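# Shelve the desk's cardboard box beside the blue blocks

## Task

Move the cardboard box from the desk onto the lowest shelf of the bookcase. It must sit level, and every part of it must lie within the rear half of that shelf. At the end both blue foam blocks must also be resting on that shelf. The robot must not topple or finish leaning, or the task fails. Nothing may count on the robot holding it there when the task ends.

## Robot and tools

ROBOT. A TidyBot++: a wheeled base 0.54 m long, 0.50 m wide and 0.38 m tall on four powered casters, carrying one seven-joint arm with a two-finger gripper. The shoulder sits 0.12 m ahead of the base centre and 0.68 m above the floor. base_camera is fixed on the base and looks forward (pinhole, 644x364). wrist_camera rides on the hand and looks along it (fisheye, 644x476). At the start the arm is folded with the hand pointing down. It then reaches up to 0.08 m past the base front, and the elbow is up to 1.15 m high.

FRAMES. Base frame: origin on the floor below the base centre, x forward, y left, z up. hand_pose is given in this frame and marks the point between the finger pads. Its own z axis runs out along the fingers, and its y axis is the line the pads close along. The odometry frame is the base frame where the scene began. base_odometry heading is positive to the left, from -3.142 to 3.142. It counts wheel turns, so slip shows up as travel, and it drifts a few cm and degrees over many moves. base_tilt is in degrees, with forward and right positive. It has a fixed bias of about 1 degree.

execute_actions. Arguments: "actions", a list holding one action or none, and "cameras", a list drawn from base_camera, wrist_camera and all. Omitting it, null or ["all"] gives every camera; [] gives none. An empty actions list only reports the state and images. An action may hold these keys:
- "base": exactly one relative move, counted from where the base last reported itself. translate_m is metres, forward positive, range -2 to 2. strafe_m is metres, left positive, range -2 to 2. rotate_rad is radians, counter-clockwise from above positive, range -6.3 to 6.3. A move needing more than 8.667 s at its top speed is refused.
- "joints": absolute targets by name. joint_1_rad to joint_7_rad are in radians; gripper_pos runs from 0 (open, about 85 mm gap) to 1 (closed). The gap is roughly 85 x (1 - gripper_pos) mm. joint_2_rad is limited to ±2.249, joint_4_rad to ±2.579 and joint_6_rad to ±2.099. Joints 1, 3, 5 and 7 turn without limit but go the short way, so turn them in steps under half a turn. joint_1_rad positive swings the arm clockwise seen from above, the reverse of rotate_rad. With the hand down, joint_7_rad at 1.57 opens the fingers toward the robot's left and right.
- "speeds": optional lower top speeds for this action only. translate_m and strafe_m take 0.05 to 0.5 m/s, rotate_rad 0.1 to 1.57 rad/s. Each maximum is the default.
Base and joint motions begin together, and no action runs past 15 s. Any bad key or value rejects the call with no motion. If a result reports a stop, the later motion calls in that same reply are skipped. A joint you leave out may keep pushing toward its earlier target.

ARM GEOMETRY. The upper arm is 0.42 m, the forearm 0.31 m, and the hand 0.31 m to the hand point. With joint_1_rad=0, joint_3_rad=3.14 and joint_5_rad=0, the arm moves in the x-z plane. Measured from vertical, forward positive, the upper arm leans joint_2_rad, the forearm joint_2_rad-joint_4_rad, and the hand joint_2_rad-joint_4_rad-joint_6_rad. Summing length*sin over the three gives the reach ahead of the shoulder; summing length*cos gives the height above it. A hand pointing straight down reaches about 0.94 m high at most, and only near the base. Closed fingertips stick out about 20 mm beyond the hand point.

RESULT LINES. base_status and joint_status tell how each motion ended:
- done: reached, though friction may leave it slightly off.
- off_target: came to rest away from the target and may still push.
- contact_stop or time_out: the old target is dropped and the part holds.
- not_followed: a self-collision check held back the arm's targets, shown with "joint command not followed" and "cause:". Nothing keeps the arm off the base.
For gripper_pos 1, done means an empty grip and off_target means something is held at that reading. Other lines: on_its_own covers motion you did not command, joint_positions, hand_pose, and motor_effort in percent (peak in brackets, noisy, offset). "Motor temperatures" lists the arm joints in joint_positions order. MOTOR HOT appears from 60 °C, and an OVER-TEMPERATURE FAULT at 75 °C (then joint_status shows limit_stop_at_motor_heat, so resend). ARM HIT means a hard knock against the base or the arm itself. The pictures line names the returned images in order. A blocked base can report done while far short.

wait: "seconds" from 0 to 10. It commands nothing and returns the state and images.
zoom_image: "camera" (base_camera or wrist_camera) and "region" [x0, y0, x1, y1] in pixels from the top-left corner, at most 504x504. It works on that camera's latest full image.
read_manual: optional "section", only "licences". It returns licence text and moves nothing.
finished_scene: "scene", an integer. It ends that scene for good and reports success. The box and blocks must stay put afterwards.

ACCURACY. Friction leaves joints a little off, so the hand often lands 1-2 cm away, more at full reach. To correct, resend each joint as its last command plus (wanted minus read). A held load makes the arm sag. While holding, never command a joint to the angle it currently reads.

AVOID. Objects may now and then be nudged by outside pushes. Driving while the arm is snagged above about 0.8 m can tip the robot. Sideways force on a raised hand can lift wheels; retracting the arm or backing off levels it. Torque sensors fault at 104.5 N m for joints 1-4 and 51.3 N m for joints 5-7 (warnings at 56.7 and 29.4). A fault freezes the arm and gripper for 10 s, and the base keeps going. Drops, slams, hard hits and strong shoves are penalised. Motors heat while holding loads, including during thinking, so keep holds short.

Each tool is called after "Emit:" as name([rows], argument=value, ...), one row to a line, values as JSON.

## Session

Emit:
execute_actions([
  {"joints":{"joint_6_rad":0.3}},
])

Scene clock: 1.50 s.
Motor temperatures (°C, as the motors report them): [35 34 34 35 41 40 40]
base_odometry: x=+0.000 y=+0.000 heading=+0.000 (m, m, rad; odometry frame)
base_tilt: forward=+0.1 right=+0.1 (deg)
base_status: not commanded
joint_positions: joint_1_rad=-0.037 joint_2_rad=-0.344 joint_3_rad=+3.109 joint_4_rad=-2.497 joint_5_rad=-0.052 joint_6_rad=+0.299 joint_7_rad=+1.542 gripper_pos=+0.000
joint_status: all done
motor_effort: joint_1_rad=+1(1) joint_2_rad=-5(5) joint_3_rad=+2(2) joint_4_rad=+19(20) joint_5_rad=+0(1) joint_6_rad=+8(8) joint_7_rad=-1(0) (%)
hand_pose: x=+0.5373 y=+0.0264 z=+0.8179 quat_wxyz=(-0.033, +0.800, -0.005, +0.599) (m; base frame)
pictures: base_camera, wrist_camera
Images, in order (width x height): base_camera 644x364, wrist_camera 644x476.

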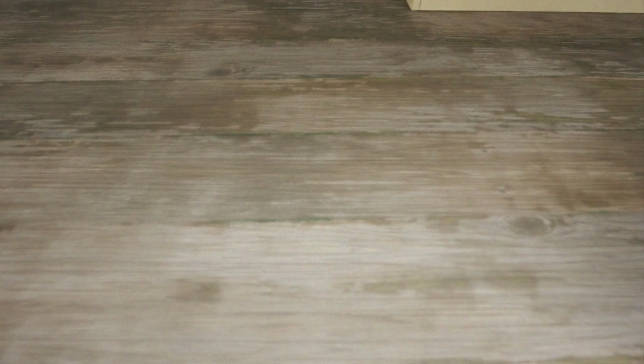

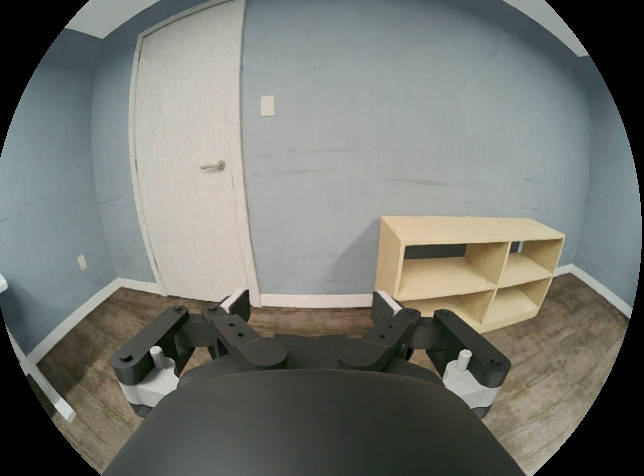

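Emit:
execute_actions([
  {"base":{"rotate_rad":1.57},"joints":{"joint_1_rad":0,"joint_2_rad":0.0,"joint_3_rad":3.14,"joint_4_rad":-1.2,"joint_5_rad":0,"joint_6_rad":-0.8,"joint_7_rad":1.57}},
], cameras=["wrist_camera"])

Scene clock: 4.47 s.
Motor temperatures (°C, as the motors report them): [35 34 34 35 41 40 40]
base_odometry: x=+0.000 y=+0.000 heading=+1.568 (m, m, rad; odometry frame)
base_tilt: forward=+0.1 right=+0.1 (deg)
base_status: done
joint_positions: joint_1_rad=-0.011 joint_2_rad=-0.025 joint_3_rad=+3.127 joint_4_rad=-1.213 joint_5_rad=-0.047 joint_6_rad=-0.777 joint_7_rad=+1.545 gripper_pos=+0.000
joint_status: all done
motor_effort: joint_1_rad=+0(1) joint_2_rad=-18(18) joint_3_rad=+1(0) joint_4_rad=+21(22) joint_5_rad=+0(1) joint_6_rad=+8(10) joint_7_rad=+0(0) (%)
hand_pose: x=+0.6869 y=+0.0266 z=+1.1002 quat_wxyz=(-0.037, +0.832, -0.005, +0.554) (m; base frame)
pictures: wrist_camera
Images, in order (width x height): wrist_camera 644x476.

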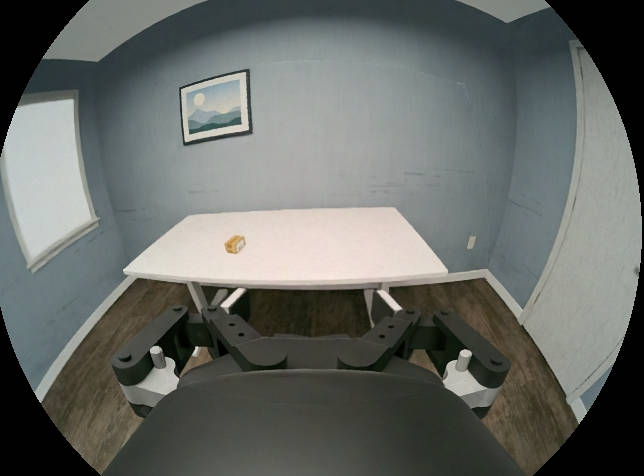

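Emit:
execute_actions([
  {"base":{"strafe_m":0.3},"joints":{"joint_6_rad":-1.1}},
], cameras=["wrist_camera"])

Emit:
zoom_image(camera="wrist_camera", region=[220,100,420,300])

Scene clock: 6.87 s.
Motor temperatures (°C, as the motors report them): [35 34 34 35 41 40 40]
base_odometry: x=-0.300 y=+0.000 heading=+1.570 (m, m, rad; odometry frame)
base_tilt: forward=+0.1 right=+0.1 (deg)
base_status: done
joint_positions: joint_1_rad=-0.006 joint_2_rad=-0.021 joint_3_rad=+3.132 joint_4_rad=-1.207 joint_5_rad=-0.044 joint_6_rad=-1.099 joint_7_rad=+1.545 gripper_pos=+0.000
joint_status: all done
motor_effort: joint_1_rad=+1(3) joint_2_rad=-17(19) joint_3_rad=+2(4) joint_4_rad=+20(22) joint_5_rad=-1(1) joint_6_rad=+6(9) joint_7_rad=+0(1) (%)
hand_pose: x=+0.6363 y=+0.0213 z=+1.0163 quat_wxyz=(-0.030, +0.910, -0.006, +0.414) (m; base frame)
pictures: wrist_camera
Images, in order (width x height): wrist_camera 644x476.

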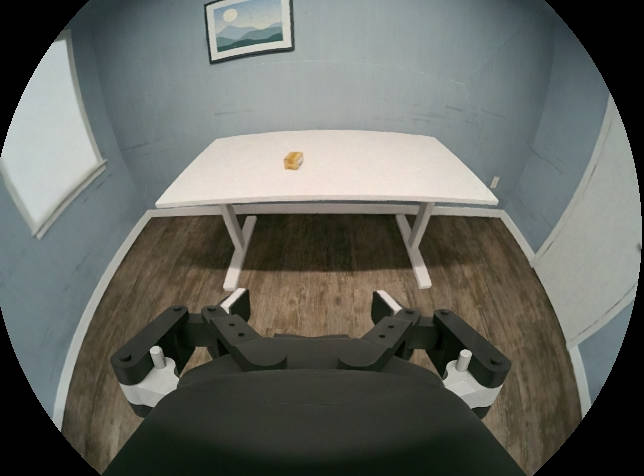

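Region (220, 100, 420, 300) of wrist_camera's 644x476 image, scaled by 2.520.

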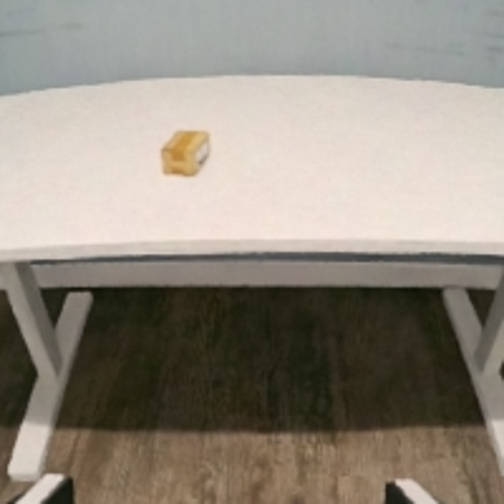

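Emit:
execute_actions([
  {"base":{"strafe_m":0.4}},
], cameras=[])

Emit:
execute_actions([
  {"base":{"rotate_rad":-0.25}},
], cameras=[])

Emit:
execute_actions([
  {"base":{"translate_m":0.3},"joints":{"joint_6_rad":-0.75}},
], cameras=["wrist_camera"])

Scene clock: 9.73 s.
Motor temperatures (°C, as the motors report them): [35 34 34 35 41 40 40]
base_odometry: x=-0.700 y=+0.000 heading=+1.571 (m, m, rad; odometry frame)
base_tilt: forward=+0.1 right=+0.1 (deg)
base_status: done
joint_positions: joint_1_rad=-0.005 joint_2_rad=-0.021 joint_3_rad=+3.134 joint_4_rad=-1.207 joint_5_rad=-0.043 joint_6_rad=-1.099 joint_7_rad=+1.545 gripper_pos=+0.000
joint_status: not commanded
motor_effort: joint_1_rad=+1(4) joint_2_rad=-17(17) joint_3_rad=+1(4) joint_4_rad=+20(20) joint_5_rad=-1(1) joint_6_rad=+6(7) joint_7_rad=+0(0) (%)
hand_pose: x=+0.6363 y=+0.0200 z=+1.0163 quat_wxyz=(-0.029, +0.910, -0.007, +0.414) (m; base frame)
pictures: none
No camera images: the call's "cameras" was empty. Leave "cameras" out to get every camera's image.

Scene clock: 10.83 s.
Motor temperatures (°C, as the motors report them): [35 34 34 35 41 40 40]
base_odometry: x=-0.700 y=+0.000 heading=+1.321 (m, m, rad; odometry frame)
base_tilt: forward=+0.1 right=+0.1 (deg)
base_status: done
joint_positions: joint_1_rad=+0.002 joint_2_rad=-0.021 joint_3_rad=+3.140 joint_4_rad=-1.207 joint_5_rad=-0.042 joint_6_rad=-1.099 joint_7_rad=+1.545 gripper_pos=+0.000
joint_status: not commanded
motor_effort: joint_1_rad=+1(4) joint_2_rad=-17(18) joint_3_rad=+2(4) joint_4_rad=+20(20) joint_5_rad=-1(2) joint_6_rad=+7(7) joint_7_rad=+0(0) (%)
hand_pose: x=+0.6367 y=+0.0126 z=+1.0162 quat_wxyz=(-0.026, +0.910, -0.013, +0.414) (m; base frame)
pictures: none
No camera images: the call's "cameras" was empty. Leave "cameras" out to get every camera's image.

Scene clock: 12.70 s.
Motor temperatures (°C, as the motors report them): [35 34 34 35 41 40 40]
base_odometry: x=-0.626 y=+0.291 heading=+1.320 (m, m, rad; odometry frame)
base_tilt: forward=+0.1 right=+0.1 (deg)
base_status: done
joint_positions: joint_1_rad=+0.002 joint_2_rad=-0.004 joint_3_rad=+3.140 joint_4_rad=-1.201 joint_5_rad=-0.042 joint_6_rad=-0.752 joint_7_rad=+1.545 gripper_pos=+0.000
joint_status: all done
motor_effort: joint_1_rad=+1(3) joint_2_rad=-17(22) joint_3_rad=+2(4) joint_4_rad=+20(23) joint_5_rad=-1(1) joint_6_rad=+8(8) joint_7_rad=+0(0) (%)
hand_pose: x=+0.6993 y=+0.0098 z=+1.1021 quat_wxyz=(-0.027, +0.827, -0.016, +0.561) (m; base frame)
pictures: wrist_camera
Images, in order (width x height): wrist_camera 644x476.

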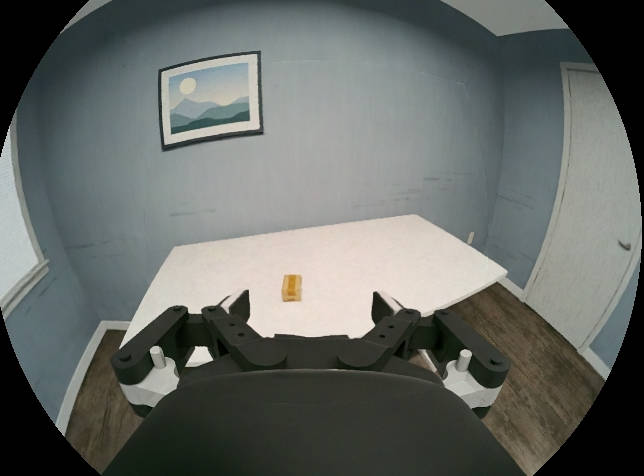

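Emit:
execute_actions([
  {"base":{"strafe_m":0.045},"joints":{"joint_2_rad":0.45,"joint_4_rad":-1.59,"joint_6_rad":0.2}},
], cameras=["wrist_camera"])

Scene clock: 15.10 s.
Motor temperatures (°C, as the motors report them): [35 34 34 35 41 40 40]
base_odometry: x=-0.669 y=+0.302 heading=+1.320 (m, m, rad; odometry frame)
base_tilt: forward=+0.1 right=+0.1 (deg)
base_status: done
joint_positions: joint_1_rad=-0.002 joint_2_rad=+0.452 joint_3_rad=+3.139 joint_4_rad=-1.587 joint_5_rad=-0.042 joint_6_rad=+0.179 joint_7_rad=+1.545 gripper_pos=+0.000
joint_status: all done
motor_effort: joint_1_rad=+1(2) joint_2_rad=-33(38) joint_3_rad=+1(1) joint_4_rad=+21(24) joint_5_rad=+0(2) joint_6_rad=+7(10) joint_7_rad=+0(1) (%)
hand_pose: x=+0.8816 y=+0.0020 z=+0.8291 quat_wxyz=(-0.019, +0.801, -0.028, +0.597) (m; base frame)
pictures: wrist_camera
Images, in order (width x height): wrist_camera 644x476.

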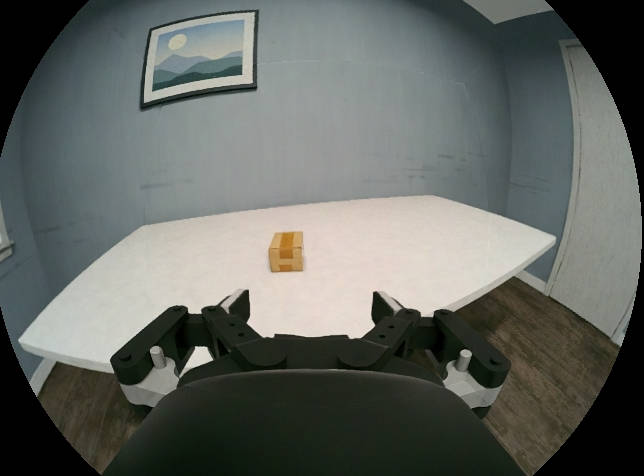

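Emit:
execute_actions([
  {"base":{"strafe_m":0.045},"joints":{"joint_2_rad":0.51,"joint_6_rad":0.24}},
], cameras=[])

Emit:
execute_actions([
  {"base":{"translate_m":0.17},"speeds":{"translate_m":0.15}},
], cameras=["wrist_camera"])

Scene clock: 16.87 s.
Motor temperatures (°C, as the motors report them): [35 34 34 35 41 40 40]
base_odometry: x=-0.713 y=+0.314 heading=+1.320 (m, m, rad; odometry frame)
base_tilt: forward=+0.1 right=+0.1 (deg)
base_status: done
joint_positions: joint_1_rad=-0.005 joint_2_rad=+0.497 joint_3_rad=+3.139 joint_4_rad=-1.587 joint_5_rad=-0.042 joint_6_rad=+0.218 joint_7_rad=+1.545 gripper_pos=+0.000
joint_status: all done
motor_effort: joint_1_rad=+0(5) joint_2_rad=-34(36) joint_3_rad=+1(1) joint_4_rad=+20(22) joint_5_rad=-1(0) joint_6_rad=+8(9) joint_7_rad=+0(0) (%)
hand_pose: x=+0.8911 y=+0.0043 z=+0.8068 quat_wxyz=(-0.019, +0.803, -0.027, +0.595) (m; base frame)
pictures: none
No camera images: the call's "cameras" was empty. Leave "cameras" out to get every camera's image.

Scene clock: 18.67 s.
Motor temperatures (°C, as the motors report them): [35 34 34 35 41 40 40]
base_odometry: x=-0.671 y=+0.478 heading=+1.320 (m, m, rad; odometry frame)
base_tilt: forward=+0.1 right=+0.1 (deg)
base_status: done
joint_positions: joint_1_rad=-0.005 joint_2_rad=+0.498 joint_3_rad=+3.139 joint_4_rad=-1.588 joint_5_rad=-0.042 joint_6_rad=+0.220 joint_7_rad=+1.545 gripper_pos=+0.000
joint_status: not commanded
motor_effort: joint_1_rad=+1(1) joint_2_rad=-35(38) joint_3_rad=+1(0) joint_4_rad=+20(22) joint_5_rad=-1(0) joint_6_rad=+8(10) joint_7_rad=+0(0) (%)
hand_pose: x=+0.8914 y=+0.0042 z=+0.8064 quat_wxyz=(-0.019, +0.803, -0.027, +0.595) (m; base frame)
pictures: wrist_camera
Images, in order (width x height): wrist_camera 644x476.

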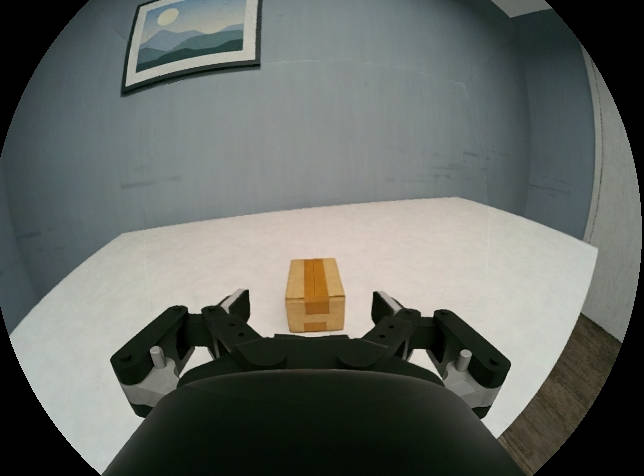

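Emit:
execute_actions([
  {"joints":{"joint_2_rad":0.57,"joint_6_rad":0.27}},
], cameras=["wrist_camera"])

Emit:
execute_actions([
  {"base":{"translate_m":0.1},"speeds":{"translate_m":0.06}},
], cameras=["wrist_camera"])

Scene clock: 20.10 s.
Motor temperatures (°C, as the motors report them): [35 34 34 35 41 40 40]
base_odometry: x=-0.671 y=+0.478 heading=+1.320 (m, m, rad; odometry frame)
base_tilt: forward=+0.1 right=+0.1 (deg)
base_status: not commanded
joint_positions: joint_1_rad=-0.005 joint_2_rad=+0.558 joint_3_rad=+3.139 joint_4_rad=-1.588 joint_5_rad=-0.042 joint_6_rad=+0.247 joint_7_rad=+1.545 gripper_pos=+0.000
joint_status: all done
motor_effort: joint_1_rad=+1(1) joint_2_rad=-35(37) joint_3_rad=+1(1) joint_4_rad=+19(20) joint_5_rad=-1(0) joint_6_rad=+8(9) joint_7_rad=+0(0) (%)
hand_pose: x=+0.9003 y=+0.0039 z=+0.7675 quat_wxyz=(-0.018, +0.813, -0.027, +0.582) (m; base frame)
pictures: wrist_camera
Images, in order (width x height): wrist_camera 644x476.

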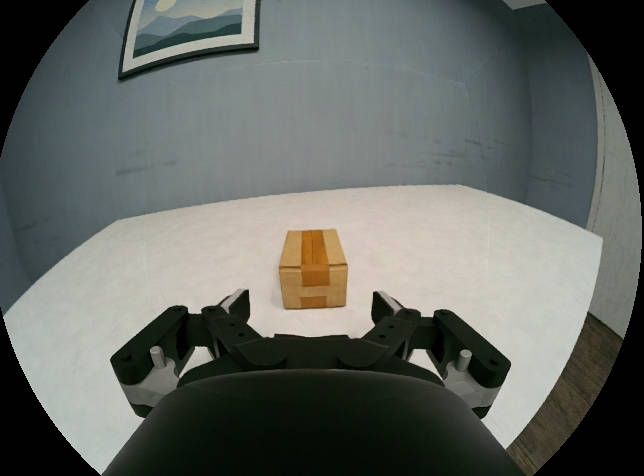

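Scene clock: 22.23 s.
Motor temperatures (°C, as the motors report them): [35 34 34 35 41 40 40]
base_odometry: x=-0.647 y=+0.576 heading=+1.321 (m, m, rad; odometry frame)
base_tilt: forward=+0.1 right=+0.1 (deg)
base_status: done
joint_positions: joint_1_rad=-0.005 joint_2_rad=+0.558 joint_3_rad=+3.139 joint_4_rad=-1.588 joint_5_rad=-0.042 joint_6_rad=+0.248 joint_7_rad=+1.545 gripper_pos=+0.000
joint_status: not commanded
motor_effort: joint_1_rad=+1(5) joint_2_rad=-36(38) joint_3_rad=+1(4) joint_4_rad=+20(20) joint_5_rad=-1(1) joint_6_rad=+8(8) joint_7_rad=-1(0) (%)
hand_pose: x=+0.9004 y=+0.0036 z=+0.7676 quat_wxyz=(-0.018, +0.812, -0.027, +0.582) (m; base frame)
pictures: wrist_camera
Images, in order (width x height): wrist_camera 644x476.

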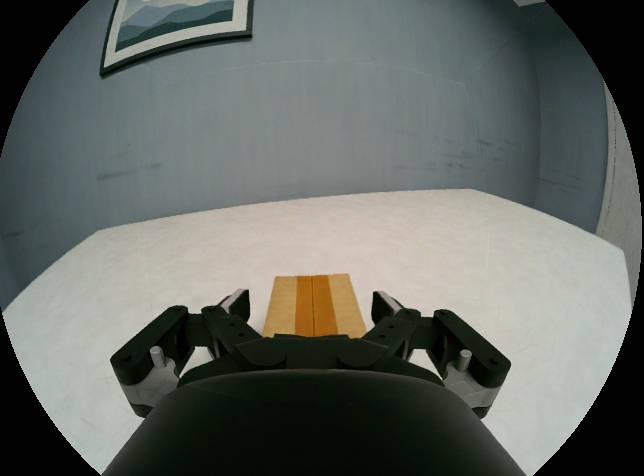

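Emit:
execute_actions([
  {"joints":{"gripper_pos":1}},
], cameras=[])

Emit:
execute_actions([
  {"joints":{"joint_2_rad":0.42}},
], cameras=[])

Emit:
execute_actions([
  {"base":{"translate_m":-0.6}},
], cameras=[])

Emit:
execute_actions([
  {"base":{"rotate_rad":-2.89}},
], cameras=["wrist_camera"])

Scene clock: 28.30 s.
Motor temperatures (°C, as the motors report them): [35 34 34 35 41 40 40]
base_odometry: x=-0.647 y=+0.576 heading=+1.321 (m, m, rad; odometry frame)
base_tilt: forward=+0.1 right=+0.1 (deg)
base_status: not commanded
joint_positions: joint_1_rad=-0.005 joint_2_rad=+0.559 joint_3_rad=+3.139 joint_4_rad=-1.587 joint_5_rad=-0.042 joint_6_rad=+0.257 joint_7_rad=+1.546 gripper_pos=+0.350
joint_status: gripper_pos off_target (ended at +0.350, target +1.000)
motor_effort: joint_1_rad=+1(0) joint_2_rad=-33(37) joint_3_rad=+1(0) joint_4_rad=+18(21) joint_5_rad=-1(0) joint_6_rad=+8(8) joint_7_rad=+0(1) (%)
hand_pose: x=+0.9015 y=+0.0035 z=+0.7705 quat_wxyz=(-0.018, +0.810, -0.027, +0.586) (m; base frame)
pictures: none
No camera images: the call's "cameras" was empty. Leave "cameras" out to get every camera's image.

Scene clock: 29.43 s.
Motor temperatures (°C, as the motors report them): [35 34 34 35 41 40 40]
base_odometry: x=-0.647 y=+0.576 heading=+1.321 (m, m, rad; odometry frame)
base_tilt: forward=+0.1 right=+0.1 (deg)
base_status: not commanded
joint_positions: joint_1_rad=-0.005 joint_2_rad=+0.428 joint_3_rad=+3.139 joint_4_rad=-1.593 joint_5_rad=-0.042 joint_6_rad=+0.257 joint_7_rad=+1.546 gripper_pos=+0.350
joint_status: all done
motor_effort: joint_1_rad=+1(1) joint_2_rad=-33(40) joint_3_rad=+2(1) joint_4_rad=+22(22) joint_5_rad=-1(0) joint_6_rad=+9(11) joint_7_rad=+0(0) (%)
hand_pose: x=+0.8822 y=+0.0034 z=+0.8684 quat_wxyz=(-0.020, +0.771, -0.026, +0.636) (m; base frame)
pictures: none
No camera images: the call's "cameras" was empty. Leave "cameras" out to get every camera's image.

Scene clock: 32.10 s.
Motor temperatures (°C, as the motors report them): [35 34 34 35 41 40 40]
base_odometry: x=-0.795 y=-0.006 heading=+1.321 (m, m, rad; odometry frame)
base_tilt: forward=+0.1 right=+0.1 (deg)
base_status: done
joint_positions: joint_1_rad=-0.003 joint_2_rad=+0.427 joint_3_rad=+3.138 joint_4_rad=-1.593 joint_5_rad=-0.042 joint_6_rad=+0.257 joint_7_rad=+1.546 gripper_pos=+0.350
joint_status: not commanded
motor_effort: joint_1_rad=+1(2) joint_2_rad=-34(37) joint_3_rad=+1(1) joint_4_rad=+22(23) joint_5_rad=+0(0) joint_6_rad=+9(10) joint_7_rad=+0(1) (%)
hand_pose: x=+0.8820 y=+0.0026 z=+0.8691 quat_wxyz=(-0.019, +0.771, -0.027, +0.636) (m; base frame)
pictures: none
No camera images: the call's "cameras" was empty. Leave "cameras" out to get every camera's image.

Scene clock: 35.50 s.
Motor temperatures (°C, as the motors report them): [35 34 34 35 41 40 40]
base_odometry: x=-0.795 y=-0.006 heading=-1.568 (m, m, rad; odometry frame)
base_tilt: forward=+0.1 right=+0.1 (deg)
base_status: done
joint_positions: joint_1_rad=+0.005 joint_2_rad=+0.427 joint_3_rad=+3.144 joint_4_rad=-1.593 joint_5_rad=-0.042 joint_6_rad=+0.257 joint_7_rad=+1.546 gripper_pos=+0.350
joint_status: not commanded
motor_effort: joint_1_rad=+1(4) joint_2_rad=-34(37) joint_3_rad=+1(2) joint_4_rad=+22(23) joint_5_rad=+0(0) joint_6_rad=+10(9) joint_7_rad=-1(0) (%)
hand_pose: x=+0.8820 y=-0.0069 z=+0.8690 quat_wxyz=(-0.014, +0.771, -0.031, +0.636) (m; base frame)
pictures: wrist_camera
Images, in order (width x height): wrist_camera 644x476.

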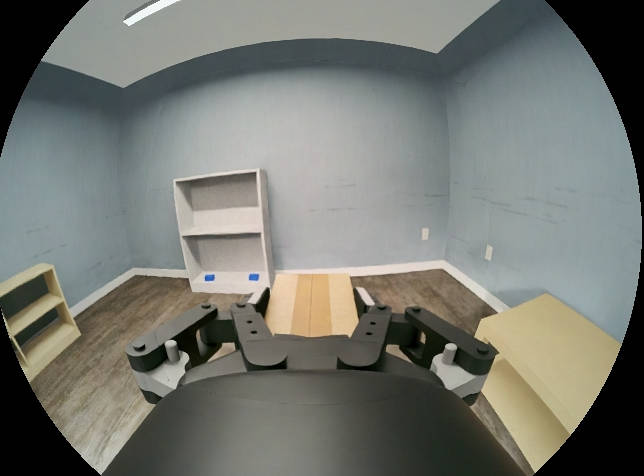

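Emit:
execute_actions([
  {"base":{"strafe_m":0.72},"joints":{"joint_2_rad":1.77,"joint_4_rad":-0.9,"joint_6_rad":0.82}},
], cameras=[])

Emit:
execute_actions([
  {"base":{"translate_m":1.0}},
], cameras=["wrist_camera"])

Scene clock: 39.00 s.
Motor temperatures (°C, as the motors report them): [35 34 34 35 41 40 40]
base_odometry: x=-0.075 y=-0.005 heading=-1.569 (m, m, rad; odometry frame)
base_tilt: forward=+0.1 right=+0.1 (deg)
base_status: done
joint_positions: joint_1_rad=-0.005 joint_2_rad=+1.761 joint_3_rad=+3.144 joint_4_rad=-0.921 joint_5_rad=-0.042 joint_6_rad=+0.791 joint_7_rad=+1.546 gripper_pos=+0.350
joint_status: all done
motor_effort: joint_1_rad=+0(3) joint_2_rad=-47(52) joint_3_rad=+1(1) joint_4_rad=+14(22) joint_5_rad=-1(0) joint_6_rad=+10(10) joint_7_rad=-1(1) (%)
hand_pose: x=+0.9671 y=-0.0045 z=+0.2227 quat_wxyz=(-0.005, +0.810, -0.028, +0.585) (m; base frame)
pictures: none
No camera images: the call's "cameras" was empty. Leave "cameras" out to get every camera's image.

Scene clock: 42.33 s.
Motor temperatures (°C, as the motors report them): [35 34 34 35 41 40 40]
base_odometry: x=-0.072 y=-1.005 heading=-1.569 (m, m, rad; odometry frame)
base_tilt: forward=+0.1 right=+0.1 (deg)
base_status: done
joint_positions: joint_1_rad=-0.004 joint_2_rad=+1.763 joint_3_rad=+3.144 joint_4_rad=-0.914 joint_5_rad=-0.042 joint_6_rad=+0.793 joint_7_rad=+1.546 gripper_pos=+0.350
joint_status: not commanded
motor_effort: joint_1_rad=+1(3) joint_2_rad=-46(48) joint_3_rad=+1(0) joint_4_rad=+13(15) joint_5_rad=+0(0) joint_6_rad=+9(11) joint_7_rad=+0(0) (%)
hand_pose: x=+0.9690 y=-0.0051 z=+0.2246 quat_wxyz=(-0.004, +0.808, -0.028, +0.588) (m; base frame)
pictures: wrist_camera
Images, in order (width x height): wrist_camera 644x476.

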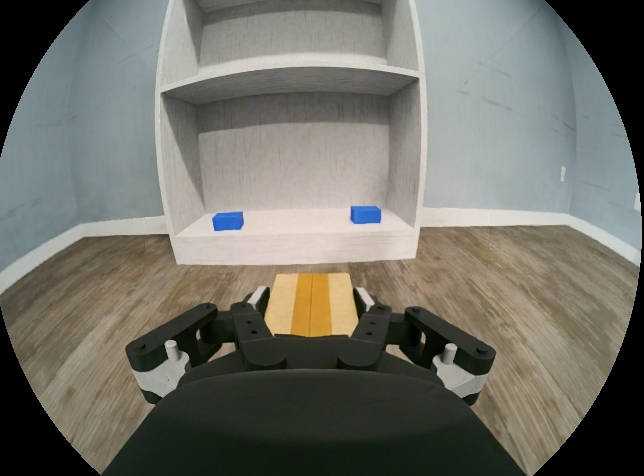

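Emit:
execute_actions([
  {"base":{"strafe_m":0.03}},
], cameras=[])

Emit:
execute_actions([
  {"base":{"translate_m":0.55},"speeds":{"translate_m":0.2}},
], cameras=["wrist_camera"])

Scene clock: 43.93 s.
Motor temperatures (°C, as the motors report them): [35 34 34 35 41 40 40]
base_odometry: x=-0.042 y=-1.006 heading=-1.569 (m, m, rad; odometry frame)
base_tilt: forward=+0.1 right=+0.1 (deg)
base_status: done
joint_positions: joint_1_rad=-0.006 joint_2_rad=+1.763 joint_3_rad=+3.144 joint_4_rad=-0.914 joint_5_rad=-0.042 joint_6_rad=+0.793 joint_7_rad=+1.546 gripper_pos=+0.350
joint_status: not commanded
motor_effort: joint_1_rad=+0(3) joint_2_rad=-46(48) joint_3_rad=+1(0) joint_4_rad=+14(14) joint_5_rad=-1(0) joint_6_rad=+9(10) joint_7_rad=+0(1) (%)
hand_pose: x=+0.9690 y=-0.0037 z=+0.2246 quat_wxyz=(-0.005, +0.808, -0.028, +0.588) (m; base frame)
pictures: none
No camera images: the call's "cameras" was empty. Leave "cameras" out to get every camera's image.

Scene clock: 47.43 s.
Motor temperatures (°C, as the motors report them): [35 34 34 35 41 40 40]
base_odometry: x=-0.040 y=-1.556 heading=-1.568 (m, m, rad; odometry frame)
base_tilt: forward=+0.1 right=+0.1 (deg)
base_status: done
joint_positions: joint_1_rad=-0.006 joint_2_rad=+1.765 joint_3_rad=+3.144 joint_4_rad=-0.913 joint_5_rad=-0.042 joint_6_rad=+0.794 joint_7_rad=+1.546 gripper_pos=+0.350
joint_status: not commanded
motor_effort: joint_1_rad=+1(1) joint_2_rad=-46(50) joint_3_rad=+1(0) joint_4_rad=+13(16) joint_5_rad=+0(0) joint_6_rad=+9(10) joint_7_rad=+1(0) (%)
hand_pose: x=+0.9686 y=-0.0037 z=+0.2237 quat_wxyz=(-0.005, +0.808, -0.028, +0.588) (m; base frame)
pictures: wrist_camera
Images, in order (width x height): wrist_camera 644x476.

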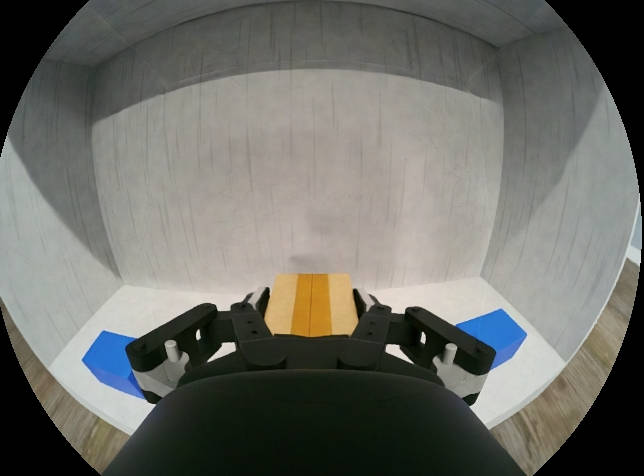

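Emit:
execute_actions([
  {"base":{"translate_m":0.1},"speeds":{"translate_m":0.1}},
], cameras=[])

Emit:
execute_actions([
  {"joints":{"joint_2_rad":1.84,"joint_6_rad":0.86}},
], cameras=[])

Emit:
execute_actions([
  {"joints":{"gripper_pos":0}},
], cameras=[])

Emit:
execute_actions([
  {"base":{"translate_m":-0.17},"speeds":{"translate_m":0.15}},
], cameras=["wrist_camera"])

Scene clock: 49.67 s.
Motor temperatures (°C, as the motors report them): [35 34 34 35 41 40 40]
base_odometry: x=-0.040 y=-1.656 heading=-1.568 (m, m, rad; odometry frame)
base_tilt: forward=+0.1 right=+0.1 (deg)
base_status: done
joint_positions: joint_1_rad=-0.005 joint_2_rad=+1.765 joint_3_rad=+3.144 joint_4_rad=-0.912 joint_5_rad=-0.042 joint_6_rad=+0.794 joint_7_rad=+1.546 gripper_pos=+0.350
joint_status: not commanded
motor_effort: joint_1_rad=+1(5) joint_2_rad=-46(48) joint_3_rad=+1(0) joint_4_rad=+13(15) joint_5_rad=+0(1) joint_6_rad=+8(9) joint_7_rad=+1(0) (%)
hand_pose: x=+0.9686 y=-0.0043 z=+0.2235 quat_wxyz=(-0.005, +0.808, -0.028, +0.588) (m; base frame)
pictures: none
No camera images: the call's "cameras" was empty. Leave "cameras" out to get every camera's image.

Scene clock: 50.63 s.
Motor temperatures (°C, as the motors report them): [35 34 34 35 41 40 40]
base_odometry: x=-0.040 y=-1.656 heading=-1.568 (m, m, rad; odometry frame)
base_tilt: forward=+0.1 right=+0.1 (deg)
base_status: not commanded
joint_positions: joint_1_rad=-0.005 joint_2_rad=+1.841 joint_3_rad=+3.144 joint_4_rad=-0.911 joint_5_rad=-0.042 joint_6_rad=+0.833 joint_7_rad=+1.546 gripper_pos=+0.350
joint_status: all done
motor_effort: joint_1_rad=+1(1) joint_2_rad=-44(48) joint_3_rad=+1(1) joint_4_rad=+12(14) joint_5_rad=+0(0) joint_6_rad=+8(10) joint_7_rad=+0(0) (%)
hand_pose: x=+0.9363 y=-0.0048 z=+0.1722 quat_wxyz=(-0.003, +0.819, -0.028, +0.574) (m; base frame)
pictures: none
No camera images: the call's "cameras" was empty. Leave "cameras" out to get every camera's image.

Scene clock: 51.73 s.
Motor temperatures (°C, as the motors report them): [35 34 34 35 41 40 40]
base_odometry: x=-0.040 y=-1.656 heading=-1.568 (m, m, rad; odometry frame)
base_tilt: forward=+0.1 right=+0.2 (deg)
base_status: not commanded
joint_positions: joint_1_rad=-0.005 joint_2_rad=+1.841 joint_3_rad=+3.144 joint_4_rad=-0.911 joint_5_rad=-0.042 joint_6_rad=+0.837 joint_7_rad=+1.546 gripper_pos=+0.000
joint_status: all done
motor_effort: joint_1_rad=+1(0) joint_2_rad=-44(45) joint_3_rad=+1(1) joint_4_rad=+12(13) joint_5_rad=-1(0) joint_6_rad=+8(10) joint_7_rad=+0(0) (%)
hand_pose: x=+0.9367 y=-0.0048 z=+0.1733 quat_wxyz=(-0.003, +0.817, -0.028, +0.575) (m; base frame)
pictures: none
No camera images: the call's "cameras" was empty. Leave "cameras" out to get every camera's image.

Scene clock: 53.50 s.
Motor temperatures (°C, as the motors report them): [35 35 34 35 41 40 40]
base_odometry: x=-0.040 y=-1.485 heading=-1.568 (m, m, rad; odometry frame)
base_tilt: forward=+0.1 right=+0.1 (deg)
base_status: done
joint_positions: joint_1_rad=-0.004 joint_2_rad=+1.841 joint_3_rad=+3.144 joint_4_rad=-0.909 joint_5_rad=-0.042 joint_6_rad=+0.838 joint_7_rad=+1.546 gripper_pos=+0.000
joint_status: not commanded
motor_effort: joint_1_rad=+1(5) joint_2_rad=-44(45) joint_3_rad=+1(0) joint_4_rad=+12(13) joint_5_rad=-1(1) joint_6_rad=+8(9) joint_7_rad=+0(0) (%)
hand_pose: x=+0.9376 y=-0.0057 z=+0.1744 quat_wxyz=(-0.003, +0.817, -0.028, +0.577) (m; base frame)
pictures: wrist_camera
Images, in order (width x height): wrist_camera 644x476.

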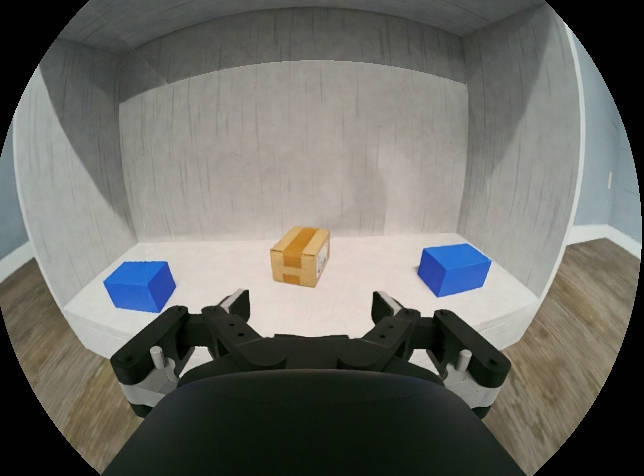

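Emit:
execute_actions([
  {"base":{"strafe_m":0.03},"joints":{"gripper_pos":1}},
], cameras=[])

Emit:
execute_actions([
  {"base":{"translate_m":0.2},"speeds":{"translate_m":0.06}},
], cameras=[])

Emit:
execute_actions([
  {"base":{"translate_m":-0.2}},
], cameras=["wrist_camera"])

Scene clock: 55.20 s.
Motor temperatures (°C, as the motors report them): [35 35 34 35 41 40 40]
base_odometry: x=-0.010 y=-1.485 heading=-1.568 (m, m, rad; odometry frame)
base_tilt: forward=+0.1 right=+0.1 (deg)
base_status: done
joint_positions: joint_1_rad=-0.006 joint_2_rad=+1.841 joint_3_rad=+3.144 joint_4_rad=-0.909 joint_5_rad=-0.042 joint_6_rad=+0.838 joint_7_rad=+1.546 gripper_pos=+0.999
joint_status: all done
motor_effort: joint_1_rad=+1(4) joint_2_rad=-43(45) joint_3_rad=+1(0) joint_4_rad=+12(12) joint_5_rad=-1(0) joint_6_rad=+8(8) joint_7_rad=+0(0) (%)
hand_pose: x=+0.9376 y=-0.0040 z=+0.1745 quat_wxyz=(-0.004, +0.817, -0.027, +0.577) (m; base frame)
pictures: none
No camera images: the call's "cameras" was empty. Leave "cameras" out to get every camera's image.

Scene clock: 59.00 s.
Motor temperatures (°C, as the motors report them): [35 35 34 35 41 40 40]
base_odometry: x=-0.009 y=-1.685 heading=-1.567 (m, m, rad; odometry frame)
base_tilt: forward=+0.1 right=+0.1 (deg)
base_status: done
joint_positions: joint_1_rad=-0.006 joint_2_rad=+1.841 joint_3_rad=+3.144 joint_4_rad=-0.908 joint_5_rad=-0.042 joint_6_rad=+0.838 joint_7_rad=+1.546 gripper_pos=+0.999
joint_status: not commanded
motor_effort: joint_1_rad=+1(2) joint_2_rad=-43(46) joint_3_rad=+1(0) joint_4_rad=+11(14) joint_5_rad=+0(0) joint_6_rad=+9(9) joint_7_rad=+0(0) (%)
hand_pose: x=+0.9377 y=-0.0041 z=+0.1747 quat_wxyz=(-0.004, +0.816, -0.027, +0.577) (m; base frame)
pictures: none
No camera images: the call's "cameras" was empty. Leave "cameras" out to get every camera's image.

Scene clock: 60.63 s.
Motor temperatures (°C, as the motors report them): [35 35 34 35 41 40 40]
base_odometry: x=-0.010 y=-1.485 heading=-1.567 (m, m, rad; odometry frame)
base_tilt: forward=+0.1 right=+0.1 (deg)
base_status: done
joint_positions: joint_1_rad=-0.003 joint_2_rad=+1.841 joint_3_rad=+3.144 joint_4_rad=-0.907 joint_5_rad=-0.042 joint_6_rad=+0.839 joint_7_rad=+1.546 gripper_pos=+0.999
joint_status: not commanded
motor_effort: joint_1_rad=+0(3) joint_2_rad=-44(46) joint_3_rad=+1(1) joint_4_rad=+12(13) joint_5_rad=-1(0) joint_6_rad=+8(8) joint_7_rad=+1(1) (%)
hand_pose: x=+0.9381 y=-0.0066 z=+0.1752 quat_wxyz=(-0.003, +0.816, -0.029, +0.577) (m; base frame)
pictures: wrist_camera
Images, in order (width x height): wrist_camera 644x476.

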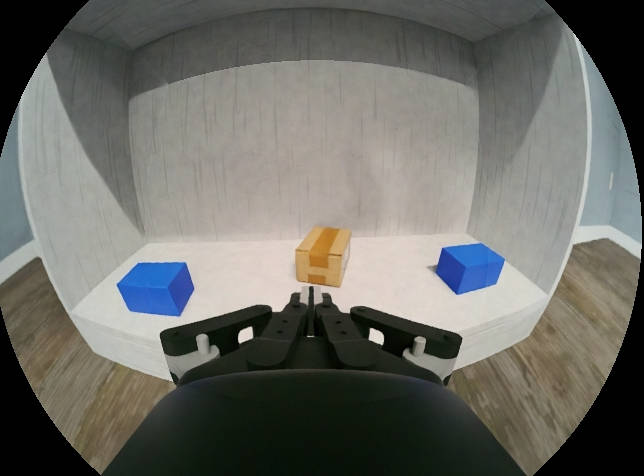

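Emit:
execute_actions([
  {"joints":{"joint_2_rad":1.868}},
], cameras=[])

Emit:
execute_actions([
  {"base":{"translate_m":0.23},"speeds":{"translate_m":0.06}},
], cameras=["wrist_camera"])

Emit:
execute_actions([
  {"base":{"translate_m":-0.25}},
], cameras=["wrist_camera"])

Scene clock: 61.83 s.
Motor temperatures (°C, as the motors report them): [35 35 34 35 41 40 40]
base_odometry: x=-0.010 y=-1.485 heading=-1.567 (m, m, rad; odometry frame)
base_tilt: forward=+0.1 right=+0.2 (deg)
base_status: not commanded
joint_positions: joint_1_rad=-0.003 joint_2_rad=+1.852 joint_3_rad=+3.144 joint_4_rad=-0.907 joint_5_rad=-0.042 joint_6_rad=+0.839 joint_7_rad=+1.546 gripper_pos=+0.999
joint_status: all done
motor_effort: joint_1_rad=+1(1) joint_2_rad=-43(44) joint_3_rad=+1(1) joint_4_rad=+12(12) joint_5_rad=+0(0) joint_6_rad=+9(8) joint_7_rad=+0(0) (%)
hand_pose: x=+0.9326 y=-0.0066 z=+0.1664 quat_wxyz=(-0.003, +0.819, -0.029, +0.573) (m; base frame)
pictures: none
No camera images: the call's "cameras" was empty. Leave "cameras" out to get every camera's image.

Scene clock: 66.13 s.
Motor temperatures (°C, as the motors report them): [35 35 34 35 41 40 40]
base_odometry: x=-0.008 y=-1.715 heading=-1.566 (m, m, rad; odometry frame)
base_tilt: forward=+0.1 right=+0.1 (deg)
base_status: done
joint_positions: joint_1_rad=-0.003 joint_2_rad=+1.854 joint_3_rad=+3.144 joint_4_rad=-0.907 joint_5_rad=-0.042 joint_6_rad=+0.841 joint_7_rad=+1.546 gripper_pos=+0.999
joint_status: not commanded
motor_effort: joint_1_rad=+1(5) joint_2_rad=-43(45) joint_3_rad=+1(0) joint_4_rad=+12(13) joint_5_rad=-1(1) joint_6_rad=+8(9) joint_7_rad=+1(0) (%)
hand_pose: x=+0.9321 y=-0.0068 z=+0.1659 quat_wxyz=(-0.003, +0.819, -0.029, +0.573) (m; base frame)
pictures: wrist_camera
Images, in order (width x height): wrist_camera 644x476.

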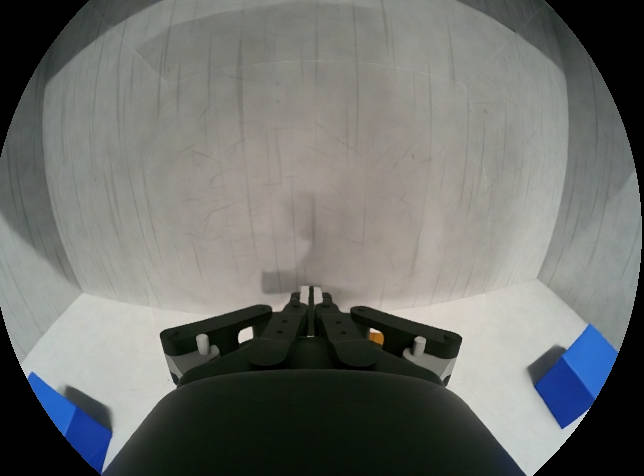

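Scene clock: 67.90 s.
Motor temperatures (°C, as the motors report them): [35 35 34 35 41 40 40]
base_odometry: x=-0.010 y=-1.465 heading=-1.565 (m, m, rad; odometry frame)
base_tilt: forward=+0.1 right=+0.1 (deg)
base_status: done
joint_positions: joint_1_rad=-0.001 joint_2_rad=+1.860 joint_3_rad=+3.144 joint_4_rad=-0.905 joint_5_rad=-0.042 joint_6_rad=+0.841 joint_7_rad=+1.546 gripper_pos=+0.999
joint_status: not commanded
motor_effort: joint_1_rad=+0(3) joint_2_rad=-43(46) joint_3_rad=+1(1) joint_4_rad=+11(13) joint_5_rad=+0(1) joint_6_rad=+9(10) joint_7_rad=+1(1) (%)
hand_pose: x=+0.9295 y=-0.0078 z=+0.1613 quat_wxyz=(-0.002, +0.820, -0.029, +0.572) (m; base frame)
pictures: wrist_camera
Images, in order (width x height): wrist_camera 644x476.

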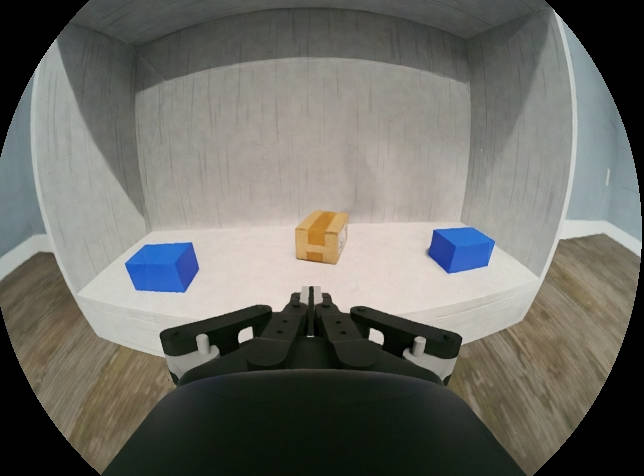

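Emit:
execute_actions([
  {"base":{"strafe_m":-0.02},"joints":{"joint_2_rad":1.885}},
], cameras=[])

Emit:
execute_actions([
  {"base":{"translate_m":0.16},"speeds":{"translate_m":0.06}},
], cameras=["wrist_camera"])

Scene clock: 69.37 s.
Motor temperatures (°C, as the motors report them): [35 35 34 35 41 40 40]
base_odometry: x=-0.030 y=-1.465 heading=-1.566 (m, m, rad; odometry frame)
base_tilt: forward=+0.1 right=+0.1 (deg)
base_status: done
joint_positions: joint_1_rad=+0.005 joint_2_rad=+1.866 joint_3_rad=+3.144 joint_4_rad=-0.905 joint_5_rad=-0.042 joint_6_rad=+0.841 joint_7_rad=+1.546 gripper_pos=+0.999
joint_status: all done
motor_effort: joint_1_rad=+0(6) joint_2_rad=-43(45) joint_3_rad=+1(0) joint_4_rad=+11(12) joint_5_rad=-1(2) joint_6_rad=+8(9) joint_7_rad=+0(0) (%)
hand_pose: x=+0.9263 y=-0.0129 z=+0.1564 quat_wxyz=(+0.000, +0.822, -0.032, +0.569) (m; base frame)
pictures: none
No camera images: the call's "cameras" was empty. Leave "cameras" out to get every camera's image.

Scene clock: 72.50 s.
Motor temperatures (°C, as the motors report them): [35 35 34 35 41 40 40]
base_odometry: x=-0.029 y=-1.625 heading=-1.566 (m, m, rad; odometry frame)
base_tilt: forward=+0.1 right=+0.1 (deg)
base_status: done
joint_positions: joint_1_rad=+0.005 joint_2_rad=+1.868 joint_3_rad=+3.144 joint_4_rad=-0.905 joint_5_rad=-0.042 joint_6_rad=+0.841 joint_7_rad=+1.546 gripper_pos=+0.999
joint_status: not commanded
motor_effort: joint_1_rad=+1(1) joint_2_rad=-43(44) joint_3_rad=+1(1) joint_4_rad=+11(13) joint_5_rad=+0(0) joint_6_rad=+8(8) joint_7_rad=+0(0) (%)
hand_pose: x=+0.9254 y=-0.0129 z=+0.1550 quat_wxyz=(+0.000, +0.822, -0.032, +0.568) (m; base frame)
pictures: wrist_camera
Images, in order (width x height): wrist_camera 644x476.

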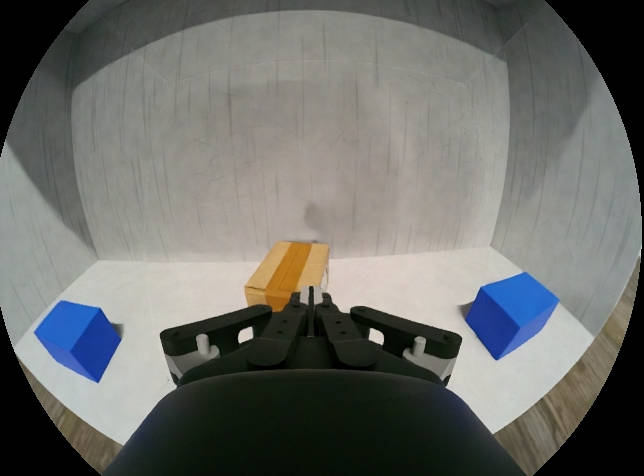

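Emit:
execute_actions([
  {"base":{"translate_m":0.09},"speeds":{"translate_m":0.05}},
], cameras=["wrist_camera"])

Emit:
execute_actions([
  {"base":{"translate_m":-0.25}},
], cameras=["wrist_camera"])

Scene clock: 77.23 s.
Motor temperatures (°C, as the motors report them): [35 35 34 35 41 40 40]
base_odometry: x=-0.029 y=-1.712 heading=-1.566 (m, m, rad; odometry frame)
base_tilt: forward=+0.0 right=+0.1 (deg)
base_status: translate_m time_out (by the wheels' count: +0.087 of +0.090)
joint_positions: joint_1_rad=+0.004 joint_2_rad=+1.881 joint_3_rad=+3.144 joint_4_rad=-1.025 joint_5_rad=-0.042 joint_6_rad=+1.018 joint_7_rad=+1.546 gripper_pos=+0.999
joint_status: not commanded
motor_effort: joint_1_rad=+1(3) joint_2_rad=-43(47) joint_3_rad=+1(1) joint_4_rad=+31(36) joint_5_rad=+0(1) joint_6_rad=-17(20) joint_7_rad=+0(1) (%)
hand_pose: x=+0.8883 y=-0.0131 z=+0.1503 quat_wxyz=(+0.002, +0.809, -0.030, +0.586) (m; base frame)
pictures: wrist_camera
Images, in order (width x height): wrist_camera 644x476.

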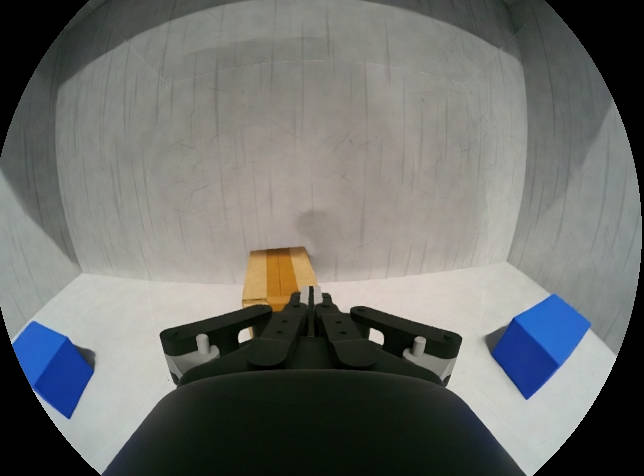

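not run: a stop came earlier in this reply.

Emit:
execute_actions([
  {"base":{"translate_m":-0.3}},
], cameras=["wrist_camera"])

Scene clock: 79.77 s.
Motor temperatures (°C, as the motors report them): [35 35 34 35 41 40 40]
base_odometry: x=-0.031 y=-1.412 heading=-1.566 (m, m, rad; odometry frame)
base_tilt: forward=+0.1 right=+0.2 (deg)
base_status: done
joint_positions: joint_1_rad=+0.002 joint_2_rad=+1.883 joint_3_rad=+3.144 joint_4_rad=-0.896 joint_5_rad=-0.042 joint_6_rad=+0.880 joint_7_rad=+1.546 gripper_pos=+0.999
joint_status: not commanded
motor_effort: joint_1_rad=+1(2) joint_2_rad=-42(46) joint_3_rad=+1(0) joint_4_rad=+11(29) joint_5_rad=-1(2) joint_6_rad=+9(17) joint_7_rad=+1(0) (%)
hand_pose: x=+0.9254 y=-0.0111 z=+0.1581 quat_wxyz=(-0.001, +0.813, -0.030, +0.582) (m; base frame)
pictures: wrist_camera
Images, in order (width x height): wrist_camera 644x476.

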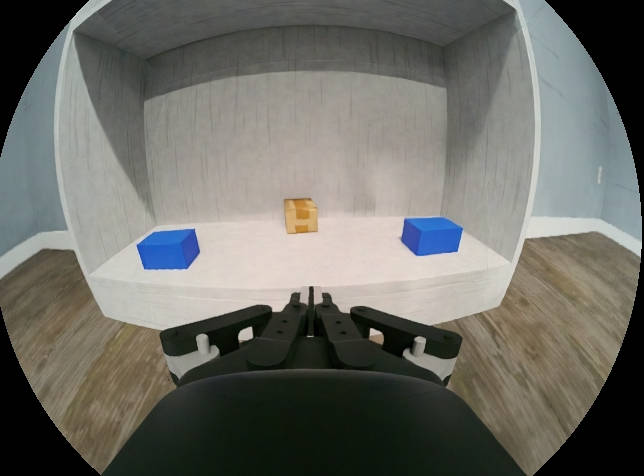

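Emit:
finished_scene(scene=2)

The scene is finished: the task was done.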